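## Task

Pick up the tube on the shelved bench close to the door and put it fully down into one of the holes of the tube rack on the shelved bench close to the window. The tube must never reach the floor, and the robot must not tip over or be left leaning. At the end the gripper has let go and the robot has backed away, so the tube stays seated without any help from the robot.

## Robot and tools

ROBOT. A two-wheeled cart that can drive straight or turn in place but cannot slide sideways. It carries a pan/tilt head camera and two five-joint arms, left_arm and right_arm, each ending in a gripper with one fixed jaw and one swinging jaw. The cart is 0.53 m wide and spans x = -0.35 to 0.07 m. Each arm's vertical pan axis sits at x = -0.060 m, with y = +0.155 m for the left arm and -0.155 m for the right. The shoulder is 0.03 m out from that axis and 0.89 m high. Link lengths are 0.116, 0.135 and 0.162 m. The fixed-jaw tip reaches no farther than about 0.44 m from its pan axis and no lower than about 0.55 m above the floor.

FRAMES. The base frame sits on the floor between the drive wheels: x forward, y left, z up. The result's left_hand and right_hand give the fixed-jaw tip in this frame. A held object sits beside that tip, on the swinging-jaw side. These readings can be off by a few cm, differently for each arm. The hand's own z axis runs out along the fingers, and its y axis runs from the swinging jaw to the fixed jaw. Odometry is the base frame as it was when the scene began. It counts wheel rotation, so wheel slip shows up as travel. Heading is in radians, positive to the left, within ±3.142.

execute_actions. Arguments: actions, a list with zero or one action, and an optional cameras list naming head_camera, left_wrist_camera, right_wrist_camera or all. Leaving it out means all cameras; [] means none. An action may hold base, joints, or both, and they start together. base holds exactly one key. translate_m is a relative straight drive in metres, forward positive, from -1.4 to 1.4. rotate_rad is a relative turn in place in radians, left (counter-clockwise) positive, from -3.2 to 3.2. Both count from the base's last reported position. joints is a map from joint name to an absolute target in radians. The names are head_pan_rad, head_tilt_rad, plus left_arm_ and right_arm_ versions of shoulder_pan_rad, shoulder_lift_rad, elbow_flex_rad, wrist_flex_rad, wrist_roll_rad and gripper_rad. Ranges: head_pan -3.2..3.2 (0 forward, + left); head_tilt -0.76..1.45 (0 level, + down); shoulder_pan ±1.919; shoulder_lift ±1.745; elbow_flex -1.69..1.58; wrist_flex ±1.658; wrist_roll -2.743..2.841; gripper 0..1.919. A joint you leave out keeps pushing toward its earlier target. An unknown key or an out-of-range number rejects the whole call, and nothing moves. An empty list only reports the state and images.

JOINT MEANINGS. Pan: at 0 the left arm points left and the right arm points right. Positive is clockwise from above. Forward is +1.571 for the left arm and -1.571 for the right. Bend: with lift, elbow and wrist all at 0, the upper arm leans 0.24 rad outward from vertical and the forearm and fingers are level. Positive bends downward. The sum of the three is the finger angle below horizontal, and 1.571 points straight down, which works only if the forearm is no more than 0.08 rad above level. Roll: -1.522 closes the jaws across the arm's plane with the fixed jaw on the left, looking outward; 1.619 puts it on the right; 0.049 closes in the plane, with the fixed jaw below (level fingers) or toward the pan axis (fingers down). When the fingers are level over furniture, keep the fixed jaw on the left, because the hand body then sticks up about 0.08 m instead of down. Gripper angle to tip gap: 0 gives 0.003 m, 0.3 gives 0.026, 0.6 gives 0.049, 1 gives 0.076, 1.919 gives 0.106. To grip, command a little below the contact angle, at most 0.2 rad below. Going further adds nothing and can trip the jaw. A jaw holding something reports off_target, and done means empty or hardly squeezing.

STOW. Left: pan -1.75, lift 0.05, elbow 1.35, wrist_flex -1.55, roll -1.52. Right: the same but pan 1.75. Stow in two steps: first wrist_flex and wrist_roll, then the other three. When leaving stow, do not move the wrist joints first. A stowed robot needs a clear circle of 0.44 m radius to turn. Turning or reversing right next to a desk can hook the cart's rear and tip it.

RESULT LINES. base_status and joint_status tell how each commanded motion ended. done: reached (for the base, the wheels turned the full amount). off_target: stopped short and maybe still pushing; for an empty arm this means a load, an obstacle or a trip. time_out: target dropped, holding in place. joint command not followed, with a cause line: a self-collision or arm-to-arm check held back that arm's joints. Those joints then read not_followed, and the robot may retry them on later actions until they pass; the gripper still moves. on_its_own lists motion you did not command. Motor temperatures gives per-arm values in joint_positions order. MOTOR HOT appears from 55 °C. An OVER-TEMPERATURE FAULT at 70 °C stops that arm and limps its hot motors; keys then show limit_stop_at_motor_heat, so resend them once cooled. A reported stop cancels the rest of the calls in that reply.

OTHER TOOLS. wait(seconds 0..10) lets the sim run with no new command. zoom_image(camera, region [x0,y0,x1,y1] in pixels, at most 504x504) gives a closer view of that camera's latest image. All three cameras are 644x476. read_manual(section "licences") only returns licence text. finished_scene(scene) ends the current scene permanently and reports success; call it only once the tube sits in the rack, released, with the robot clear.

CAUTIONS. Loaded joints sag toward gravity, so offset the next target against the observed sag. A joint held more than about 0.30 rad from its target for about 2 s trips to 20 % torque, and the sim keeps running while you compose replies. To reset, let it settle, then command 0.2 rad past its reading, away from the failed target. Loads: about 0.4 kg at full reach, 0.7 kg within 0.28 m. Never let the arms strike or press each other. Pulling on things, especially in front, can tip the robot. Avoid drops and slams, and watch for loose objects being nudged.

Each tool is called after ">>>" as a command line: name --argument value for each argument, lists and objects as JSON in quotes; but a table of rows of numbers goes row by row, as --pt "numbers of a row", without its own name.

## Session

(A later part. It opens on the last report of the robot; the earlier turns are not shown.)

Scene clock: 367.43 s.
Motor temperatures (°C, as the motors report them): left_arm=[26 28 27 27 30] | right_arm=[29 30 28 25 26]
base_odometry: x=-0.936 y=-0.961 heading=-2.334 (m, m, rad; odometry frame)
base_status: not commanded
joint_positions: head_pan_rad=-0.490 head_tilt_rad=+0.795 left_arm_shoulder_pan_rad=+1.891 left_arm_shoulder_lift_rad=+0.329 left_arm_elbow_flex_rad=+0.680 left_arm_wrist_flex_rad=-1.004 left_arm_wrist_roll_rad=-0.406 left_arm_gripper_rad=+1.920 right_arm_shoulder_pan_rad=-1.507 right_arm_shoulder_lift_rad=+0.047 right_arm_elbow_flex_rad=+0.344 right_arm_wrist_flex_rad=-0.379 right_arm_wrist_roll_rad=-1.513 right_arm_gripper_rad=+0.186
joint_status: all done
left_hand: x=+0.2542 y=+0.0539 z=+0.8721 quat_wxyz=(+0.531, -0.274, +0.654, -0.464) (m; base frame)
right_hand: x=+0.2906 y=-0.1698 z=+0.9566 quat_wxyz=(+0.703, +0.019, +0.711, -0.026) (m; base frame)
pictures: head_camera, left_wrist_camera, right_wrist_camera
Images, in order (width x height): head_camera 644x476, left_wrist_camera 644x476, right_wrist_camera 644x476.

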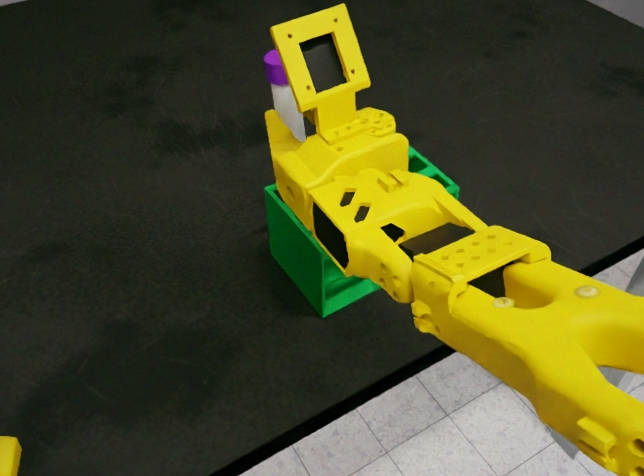

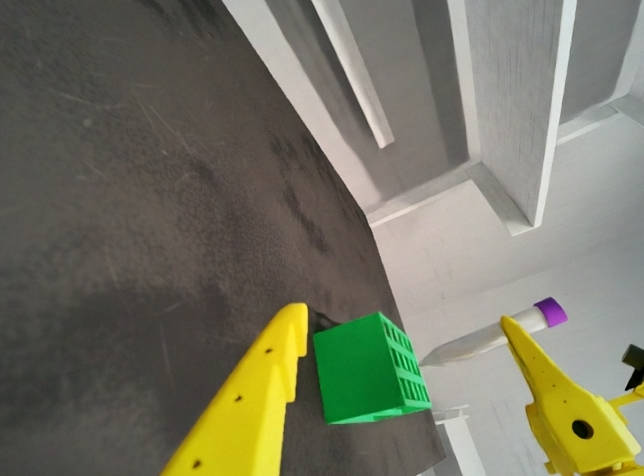

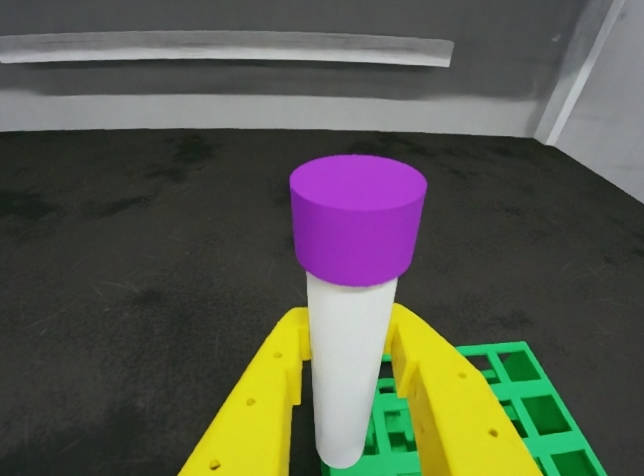

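>>> zoom_image --camera "left_wrist_camera" --region '[300, 270, 600, 476]'

>>> zoom_image --camera "right_wrist_camera" --region '[270, 300, 644, 476]'

Region (300, 270, 600, 476) of left_wrist_camera's 644x476 image, scaled by 1.680; it fills the top 346 rows of this view, and the rest is white.

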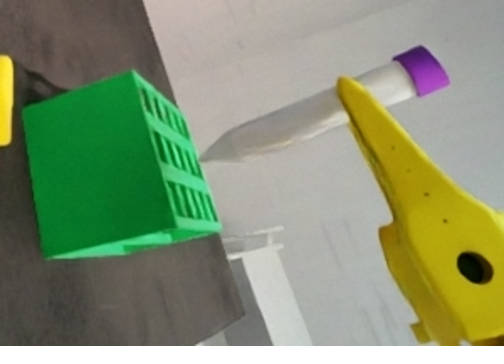

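Region (270, 300, 644, 476) of right_wrist_camera's 644x476 image, scaled by 1.348; it fills the top 237 rows of this view, and the rest is white.

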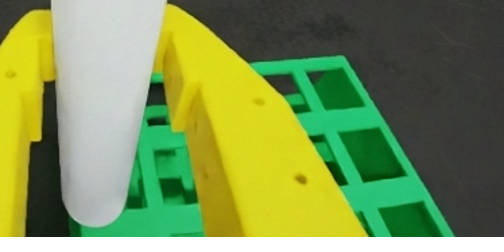

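>>> execute_actions --actions '[{"base": {"translate_m": -0.026}, "joints": {"right_arm_shoulder_pan_rad": -1.467, "right_arm_shoulder_lift_rad": 0.115, "right_arm_elbow_flex_rad": 0.412, "right_arm_wrist_flex_rad": -0.67}}]' --cameras '["left_wrist_camera", "right_wrist_camera"]'

>>> zoom_image --camera "left_wrist_camera" --region '[300, 250, 600, 456]'

>>> zoom_image --camera "right_wrist_camera" --region '[270, 300, 644, 476]'

Scene clock: 420.03 s.
Motor temperatures (°C, as the motors report them): left_arm=[26 28 27 27 30] | right_arm=[29 30 28 25 26]
base_odometry: x=-0.918 y=-0.942 heading=-2.334 (m, m, rad; odometry frame)
base_status: done
joint_positions: head_pan_rad=-0.490 head_tilt_rad=+0.795 left_arm_shoulder_pan_rad=+1.891 left_arm_shoulder_lift_rad=+0.329 left_arm_elbow_flex_rad=+0.678 left_arm_wrist_flex_rad=-1.004 left_arm_wrist_roll_rad=-0.406 left_arm_gripper_rad=+1.920 right_arm_shoulder_pan_rad=-1.474 right_arm_shoulder_lift_rad=+0.133 right_arm_elbow_flex_rad=+0.420 right_arm_wrist_flex_rad=-0.649 right_arm_wrist_roll_rad=-1.513 right_arm_gripper_rad=+0.186
joint_status: all done
left_hand: x=+0.2544 y=+0.0539 z=+0.8725 quat_wxyz=(+0.532, -0.274, +0.653, -0.465) (m; base frame)
right_hand: x=+0.2895 y=-0.1810 z=+0.9506 quat_wxyz=(+0.739, +0.029, +0.672, -0.039) (m; base frame)
pictures: left_wrist_camera, right_wrist_camera
Images, in order (width x height): left_wrist_camera 644x476, right_wrist_camera 644x476.

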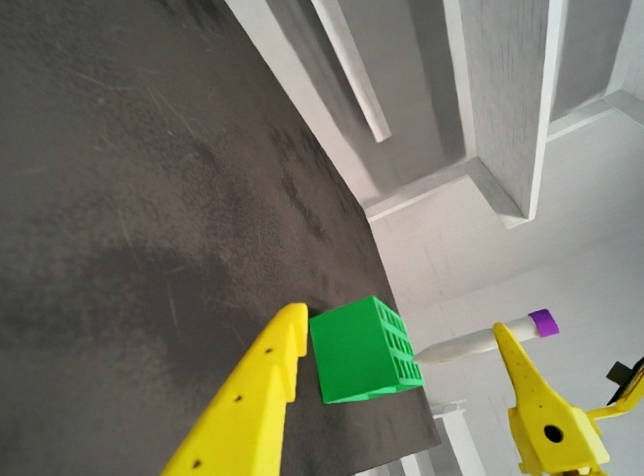

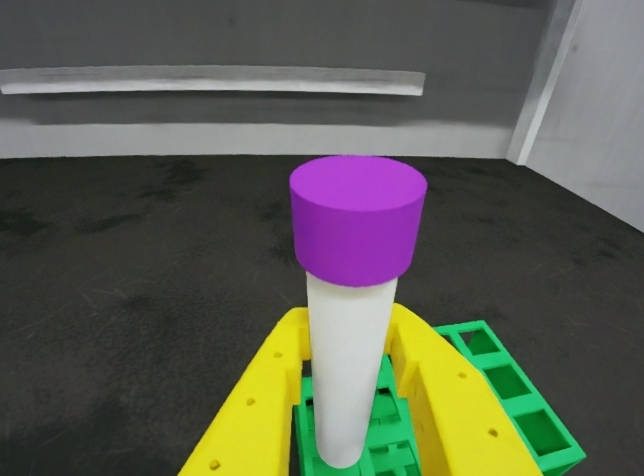

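Region (300, 250, 600, 456) of left_wrist_camera's 644x476 image, scaled by 1.680; it fills the top 346 rows of this view, and the rest is white.

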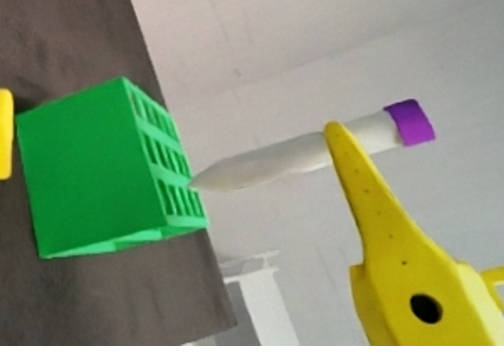

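Region (270, 300, 644, 476) of right_wrist_camera's 644x476 image, scaled by 1.348; it fills the top 237 rows of this view, and the rest is white.

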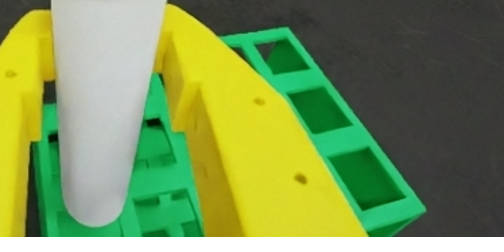

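>>> zoom_image --camera "right_wrist_camera" --region '[280, 350, 440, 476]'

>>> zoom_image --camera "left_wrist_camera" --region '[360, 290, 480, 410]'

Region (280, 350, 440, 476) of right_wrist_camera's 644x476 image, scaled by 3.150; it fills the top 397 rows of this view, and the rest is white.

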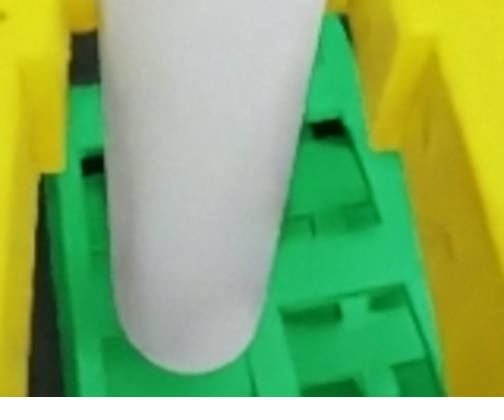

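Region (360, 290, 480, 410) of left_wrist_camera's 644x476 image, scaled by 4.200.

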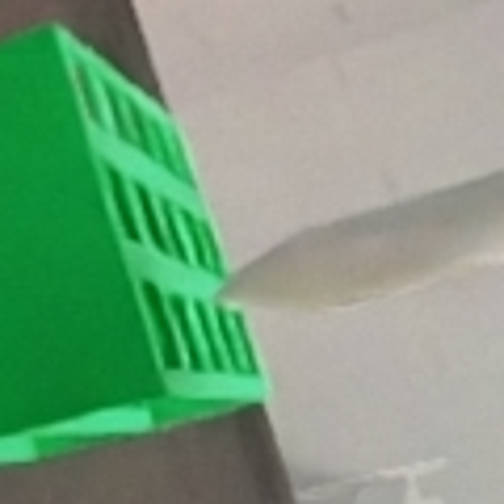

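>>> execute_actions --actions '[{"joints": {"right_arm_shoulder_lift_rad": 0.179, "right_arm_elbow_flex_rad": 0.495, "right_arm_wrist_flex_rad": -0.821}}]' --cameras '["left_wrist_camera", "right_wrist_camera"]'

>>> zoom_image --camera "left_wrist_camera" --region '[360, 290, 480, 410]'

>>> zoom_image --camera "right_wrist_camera" --region '[280, 350, 440, 476]'

Scene clock: 458.60 s.
Motor temperatures (°C, as the motors report them): left_arm=[27 28 27 27 30] | right_arm=[29 30 28 25 26]
base_odometry: x=-0.918 y=-0.942 heading=-2.334 (m, m, rad; odometry frame)
base_status: not commanded
joint_positions: head_pan_rad=-0.490 head_tilt_rad=+0.795 left_arm_shoulder_pan_rad=+1.891 left_arm_shoulder_lift_rad=+0.329 left_arm_elbow_flex_rad=+0.678 left_arm_wrist_flex_rad=-1.004 left_arm_wrist_roll_rad=-0.406 left_arm_gripper_rad=+1.920 right_arm_shoulder_pan_rad=-1.474 right_arm_shoulder_lift_rad=+0.195 right_arm_elbow_flex_rad=+0.502 right_arm_wrist_flex_rad=-0.800 right_arm_wrist_roll_rad=-1.513 right_arm_gripper_rad=+0.186
joint_status: all done
left_hand: x=+0.2544 y=+0.0539 z=+0.8725 quat_wxyz=(+0.532, -0.274, +0.653, -0.465) (m; base frame)
right_hand: x=+0.2854 y=-0.1806 z=+0.9325 quat_wxyz=(+0.741, +0.029, +0.669, -0.039) (m; base frame)
pictures: left_wrist_camera, right_wrist_camera
Images, in order (width x height): left_wrist_camera 644x476, right_wrist_camera 644x476.

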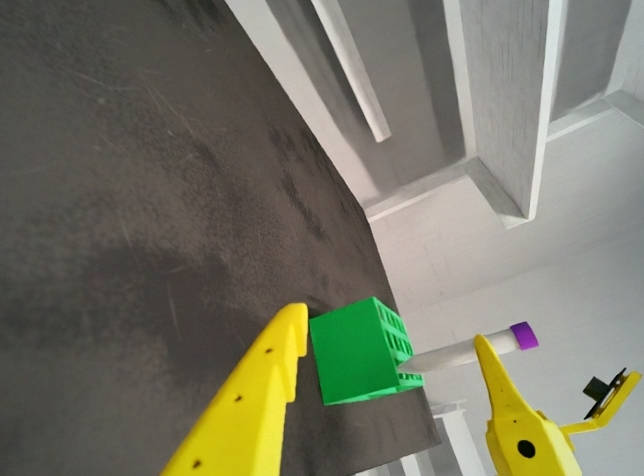

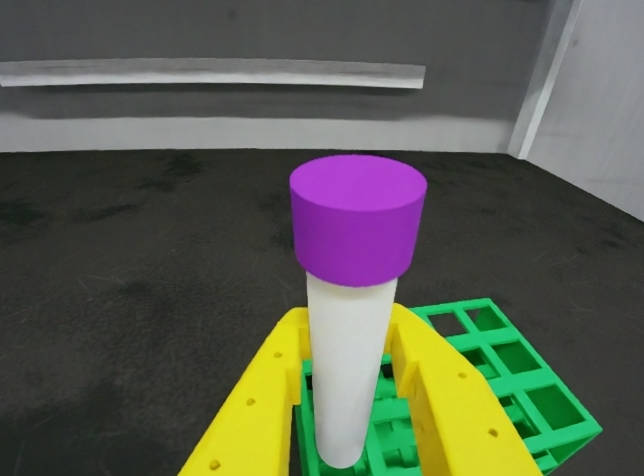

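Region (360, 290, 480, 410) of left_wrist_camera's 644x476 image, scaled by 4.200.

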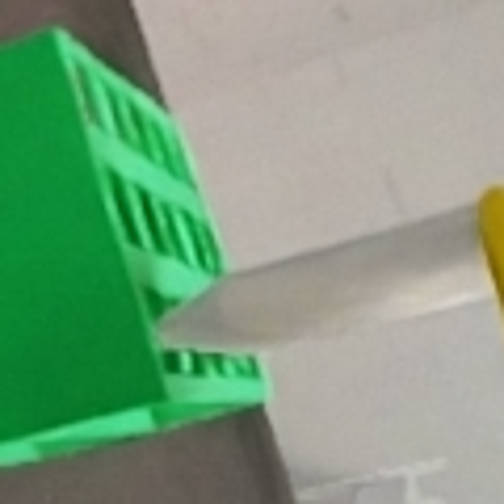

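Region (280, 350, 440, 476) of right_wrist_camera's 644x476 image, scaled by 3.150; it fills the top 397 rows of this view, and the rest is white.

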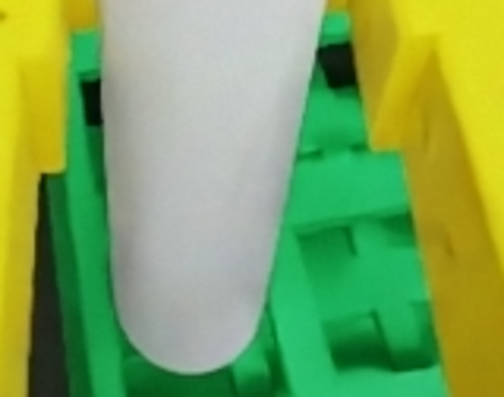

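>>> execute_actions --actions '[{"joints": {"right_arm_shoulder_pan_rad": -1.463, "right_arm_shoulder_lift_rad": 0.304, "right_arm_elbow_flex_rad": 0.502, "right_arm_wrist_flex_rad": -0.951}}]' --cameras '["left_wrist_camera", "right_wrist_camera"]'

>>> zoom_image --camera "left_wrist_camera" --region '[340, 280, 540, 430]'

>>> zoom_image --camera "right_wrist_camera" --region '[280, 350, 440, 476]'

Scene clock: 472.13 s.
Motor temperatures (°C, as the motors report them): left_arm=[27 28 27 27 30] | right_arm=[29 30 28 25 26]
base_odometry: x=-0.918 y=-0.942 heading=-2.334 (m, m, rad; odometry frame)
base_status: not commanded
joint_positions: head_pan_rad=-0.490 head_tilt_rad=+0.795 left_arm_shoulder_pan_rad=+1.891 left_arm_shoulder_lift_rad=+0.329 left_arm_elbow_flex_rad=+0.678 left_arm_wrist_flex_rad=-1.004 left_arm_wrist_roll_rad=-0.406 left_arm_gripper_rad=+1.920 right_arm_shoulder_pan_rad=-1.470 right_arm_shoulder_lift_rad=+0.320 right_arm_elbow_flex_rad=+0.508 right_arm_wrist_flex_rad=-0.930 right_arm_wrist_roll_rad=-1.513 right_arm_gripper_rad=+0.186
joint_status: all done
left_hand: x=+0.2544 y=+0.0539 z=+0.8725 quat_wxyz=(+0.532, -0.274, +0.653, -0.465) (m; base frame)
right_hand: x=+0.2862 y=-0.1823 z=+0.9124 quat_wxyz=(+0.741, +0.031, +0.669, -0.041) (m; base frame)
pictures: left_wrist_camera, right_wrist_camera
Images, in order (width x height): left_wrist_camera 644x476, right_wrist_camera 644x476.

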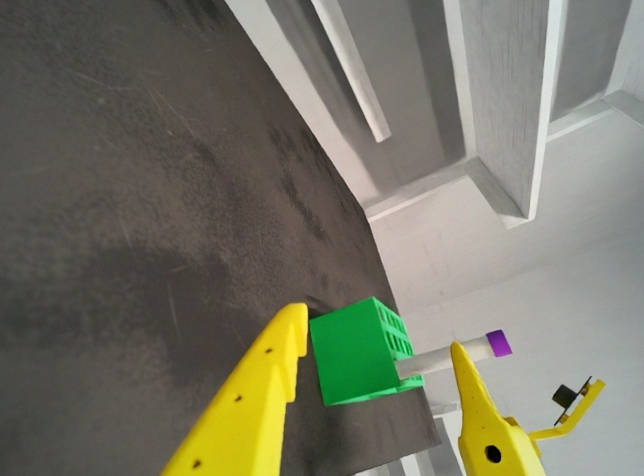

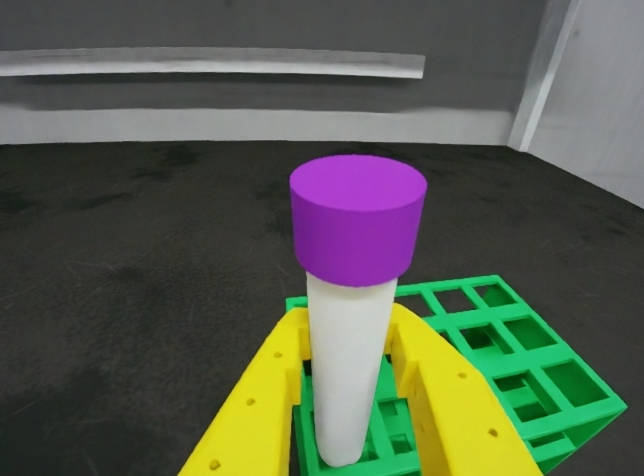

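Region (340, 280, 540, 430) of left_wrist_camera's 644x476 image, scaled by 2.520; it fills the top 378 rows of this view, and the rest is white.

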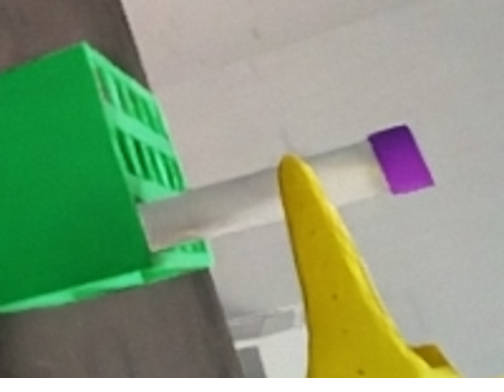

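Region (280, 350, 440, 476) of right_wrist_camera's 644x476 image, scaled by 3.150; it fills the top 397 rows of this view, and the rest is white.

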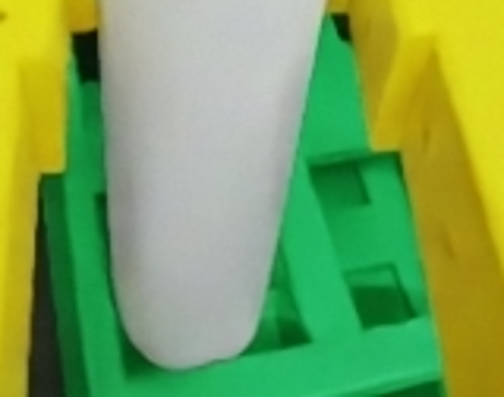

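>>> execute_actions --actions '[{"joints": {"right_arm_shoulder_pan_rad": -1.460, "right_arm_shoulder_lift_rad": 0.448, "right_arm_elbow_flex_rad": 0.442, "right_arm_wrist_flex_rad": -1.064}}]' --cameras '["left_wrist_camera", "right_wrist_camera"]'

>>> zoom_image --camera "left_wrist_camera" --region '[340, 280, 540, 430]'

Scene clock: 493.57 s.
Motor temperatures (°C, as the motors report them): left_arm=[27 28 27 27 30] | right_arm=[29 30 28 25 26]
base_odometry: x=-0.918 y=-0.942 heading=-2.334 (m, m, rad; odometry frame)
base_status: not commanded
joint_positions: head_pan_rad=-0.490 head_tilt_rad=+0.795 left_arm_shoulder_pan_rad=+1.891 left_arm_shoulder_lift_rad=+0.329 left_arm_elbow_flex_rad=+0.678 left_arm_wrist_flex_rad=-1.004 left_arm_wrist_roll_rad=-0.406 left_arm_gripper_rad=+1.920 right_arm_shoulder_pan_rad=-1.467 right_arm_shoulder_lift_rad=+0.465 right_arm_elbow_flex_rad=+0.472 right_arm_wrist_flex_rad=-1.042 right_arm_wrist_roll_rad=-1.513 right_arm_gripper_rad=+0.186
joint_status: all done
left_hand: x=+0.2544 y=+0.0539 z=+0.8725 quat_wxyz=(+0.532, -0.274, +0.653, -0.465) (m; base frame)
right_hand: x=+0.2885 y=-0.1836 z=+0.8927 quat_wxyz=(+0.742, +0.032, +0.669, -0.042) (m; base frame)
pictures: left_wrist_camera, right_wrist_camera
Images, in order (width x height): left_wrist_camera 644x476, right_wrist_camera 644x476.

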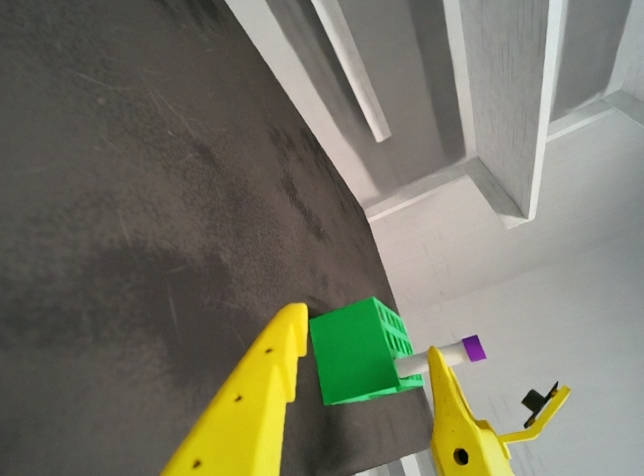

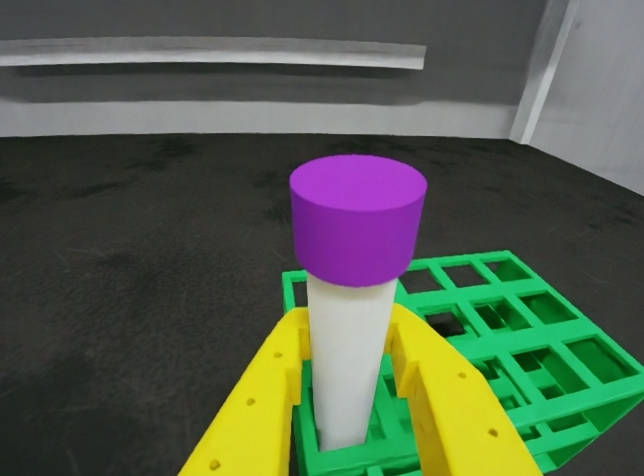

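Region (340, 280, 540, 430) of left_wrist_camera's 644x476 image, scaled by 2.520; it fills the top 378 rows of this view, and the rest is white.

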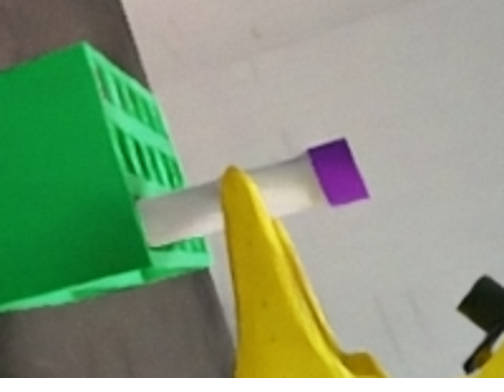

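>>> execute_actions --actions '[{"joints": {"right_arm_shoulder_lift_rad": 0.598, "right_arm_elbow_flex_rad": 0.395, "right_arm_wrist_flex_rad": -1.165}}]' --cameras '["left_wrist_camera", "right_wrist_camera"]'

>>> zoom_image --camera "left_wrist_camera" --region '[340, 280, 540, 430]'

Scene clock: 504.57 s.
Motor temperatures (°C, as the motors report them): left_arm=[27 28 27 27 30] | right_arm=[29 30 28 25 26]
base_odometry: x=-0.918 y=-0.942 heading=-2.334 (m, m, rad; odometry frame)
base_status: not commanded
joint_positions: head_pan_rad=-0.490 head_tilt_rad=+0.795 left_arm_shoulder_pan_rad=+1.891 left_arm_shoulder_lift_rad=+0.329 left_arm_elbow_flex_rad=+0.678 left_arm_wrist_flex_rad=-1.004 left_arm_wrist_roll_rad=-0.406 left_arm_gripper_rad=+1.920 right_arm_shoulder_pan_rad=-1.467 right_arm_shoulder_lift_rad=+0.616 right_arm_elbow_flex_rad=+0.422 right_arm_wrist_flex_rad=-1.145 right_arm_wrist_roll_rad=-1.513 right_arm_gripper_rad=+0.186
joint_status: all done
left_hand: x=+0.2544 y=+0.0539 z=+0.8725 quat_wxyz=(+0.532, -0.274, +0.653, -0.465) (m; base frame)
right_hand: x=+0.2899 y=-0.1838 z=+0.8731 quat_wxyz=(+0.743, +0.032, +0.667, -0.042) (m; base frame)
pictures: left_wrist_camera, right_wrist_camera
Images, in order (width x height): left_wrist_camera 644x476, right_wrist_camera 644x476.

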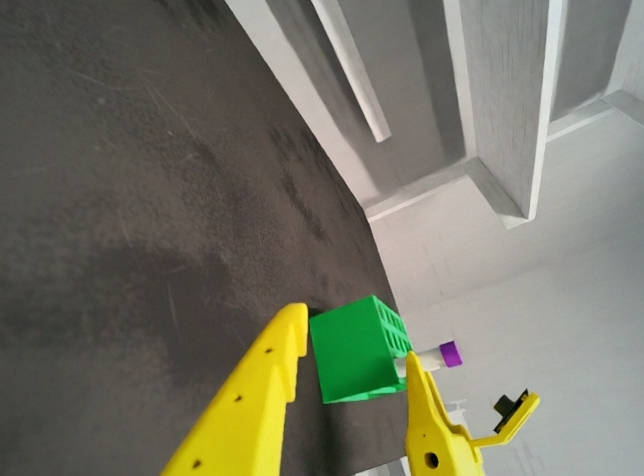

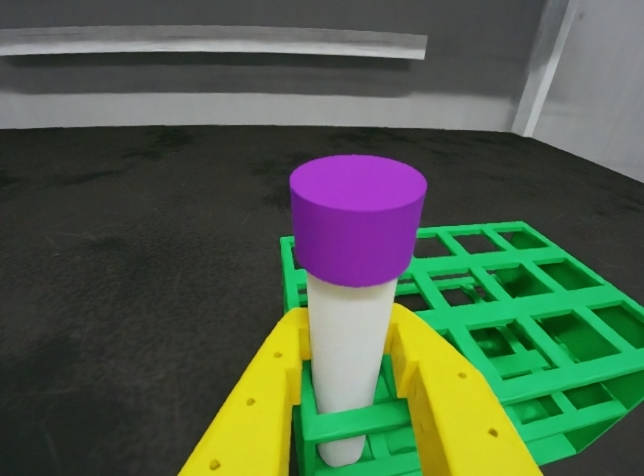

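Region (340, 280, 540, 430) of left_wrist_camera's 644x476 image, scaled by 2.520; it fills the top 378 rows of this view, and the rest is white.

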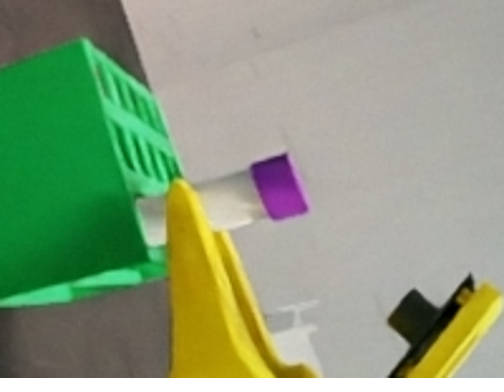

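>>> execute_actions --actions '[{"joints": {"right_arm_shoulder_lift_rad": 0.625, "right_arm_wrist_flex_rad": -1.19}}]' --cameras '["left_wrist_camera"]'

>>> execute_actions --actions '[{"joints": {"right_arm_gripper_rad": 0.55}}]' --cameras '["left_wrist_camera", "right_wrist_camera"]'

>>> zoom_image --camera "left_wrist_camera" --region '[340, 280, 540, 430]'

Scene clock: 520.53 s.
Motor temperatures (°C, as the motors report them): left_arm=[27 28 27 27 30] | right_arm=[29 30 29 25 26]
base_odometry: x=-0.918 y=-0.942 heading=-2.334 (m, m, rad; odometry frame)
base_status: not commanded
joint_positions: head_pan_rad=-0.490 head_tilt_rad=+0.795 left_arm_shoulder_pan_rad=+1.891 left_arm_shoulder_lift_rad=+0.329 left_arm_elbow_flex_rad=+0.678 left_arm_wrist_flex_rad=-1.004 left_arm_wrist_roll_rad=-0.406 left_arm_gripper_rad=+1.920 right_arm_shoulder_pan_rad=-1.467 right_arm_shoulder_lift_rad=+0.642 right_arm_elbow_flex_rad=+0.419 right_arm_wrist_flex_rad=-1.169 right_arm_wrist_roll_rad=-1.513 right_arm_gripper_rad=+0.186
joint_status: all done
left_hand: x=+0.2544 y=+0.0539 z=+0.8725 quat_wxyz=(+0.532, -0.274, +0.653, -0.465) (m; base frame)
right_hand: x=+0.2892 y=-0.1837 z=+0.8693 quat_wxyz=(+0.743, +0.032, +0.667, -0.042) (m; base frame)
pictures: left_wrist_camera
Images, in order (width x height): left_wrist_camera 644x476.

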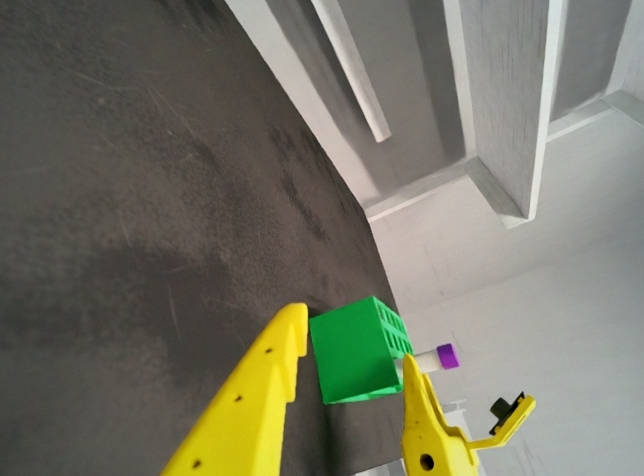

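Scene clock: 521.33 s.
Motor temperatures (°C, as the motors report them): left_arm=[27 28 27 27 30] | right_arm=[29 30 29 25 26]
base_odometry: x=-0.918 y=-0.942 heading=-2.334 (m, m, rad; odometry frame)
base_status: not commanded
joint_positions: head_pan_rad=-0.490 head_tilt_rad=+0.795 left_arm_shoulder_pan_rad=+1.891 left_arm_shoulder_lift_rad=+0.329 left_arm_elbow_flex_rad=+0.678 left_arm_wrist_flex_rad=-1.004 left_arm_wrist_roll_rad=-0.406 left_arm_gripper_rad=+1.920 right_arm_shoulder_pan_rad=-1.467 right_arm_shoulder_lift_rad=+0.643 right_arm_elbow_flex_rad=+0.419 right_arm_wrist_flex_rad=-1.169 right_arm_wrist_roll_rad=-1.513 right_arm_gripper_rad=+0.543
joint_status: all done
left_hand: x=+0.2544 y=+0.0539 z=+0.8725 quat_wxyz=(+0.532, -0.274, +0.653, -0.465) (m; base frame)
right_hand: x=+0.2891 y=-0.1837 z=+0.8688 quat_wxyz=(+0.743, +0.032, +0.667, -0.042) (m; base frame)
pictures: left_wrist_camera, right_wrist_camera
Images, in order (width x height): left_wrist_camera 644x476, right_wrist_camera 644x476.

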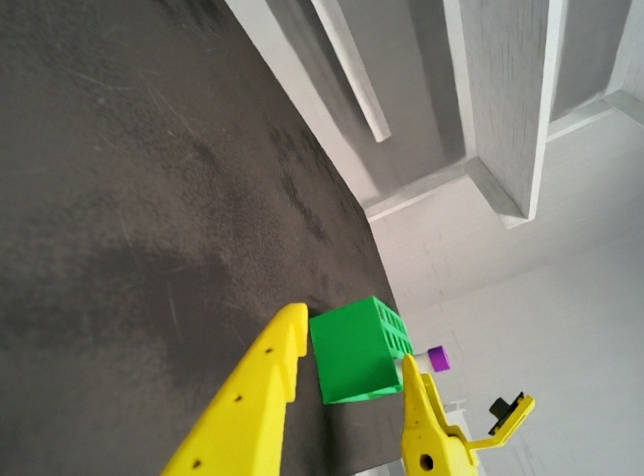

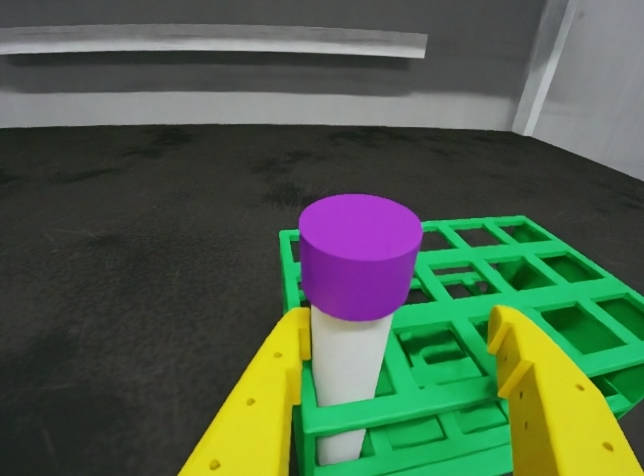

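Region (340, 280, 540, 430) of left_wrist_camera's 644x476 image, scaled by 2.520; it fills the top 378 rows of this view, and the rest is white.

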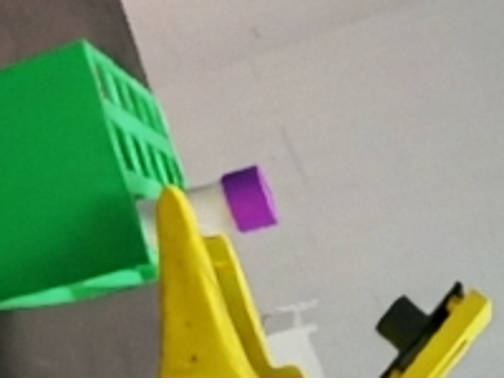

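>>> execute_actions --actions '[{"base": {"translate_m": -0.3}, "joints": {"right_arm_shoulder_pan_rad": -1.50, "head_pan_rad": -0.3, "head_tilt_rad": 0.55}}]' --cameras '["head_camera", "right_wrist_camera"]'

Scene clock: 530.37 s.
Motor temperatures (°C, as the motors report them): left_arm=[27 28 27 27 30] | right_arm=[29 30 29 25 26]
base_odometry: x=-0.710 y=-0.725 heading=-2.333 (m, m, rad; odometry frame)
base_status: done
joint_positions: head_pan_rad=-0.310 head_tilt_rad=+0.564 left_arm_shoulder_pan_rad=+1.891 left_arm_shoulder_lift_rad=+0.329 left_arm_elbow_flex_rad=+0.678 left_arm_wrist_flex_rad=-1.004 left_arm_wrist_roll_rad=-0.406 left_arm_gripper_rad=+1.920 right_arm_shoulder_pan_rad=-1.493 right_arm_shoulder_lift_rad=+0.643 right_arm_elbow_flex_rad=+0.419 right_arm_wrist_flex_rad=-1.169 right_arm_wrist_roll_rad=-1.513 right_arm_gripper_rad=+0.544
joint_status: all done
left_hand: x=+0.2544 y=+0.0539 z=+0.8725 quat_wxyz=(+0.532, -0.274, +0.653, -0.465) (m; base frame)
right_hand: x=+0.2897 y=-0.1746 z=+0.8688 quat_wxyz=(+0.743, +0.023, +0.668, -0.033) (m; base frame)
pictures: head_camera, right_wrist_camera
Images, in order (width x height): head_camera 644x476, right_wrist_camera 644x476.

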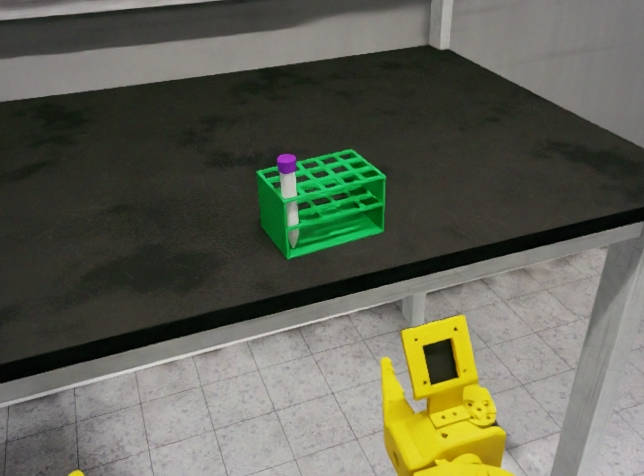

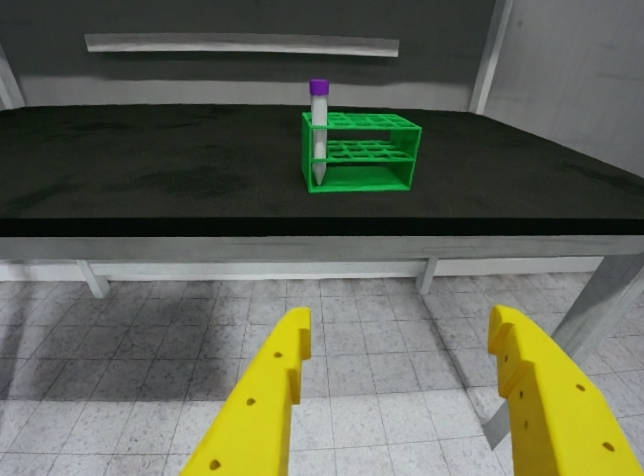

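The tube is seated all the way down, and the robot is clear of the rack.

>>> finished_scene --scene 1

The scene is finished: the task was done.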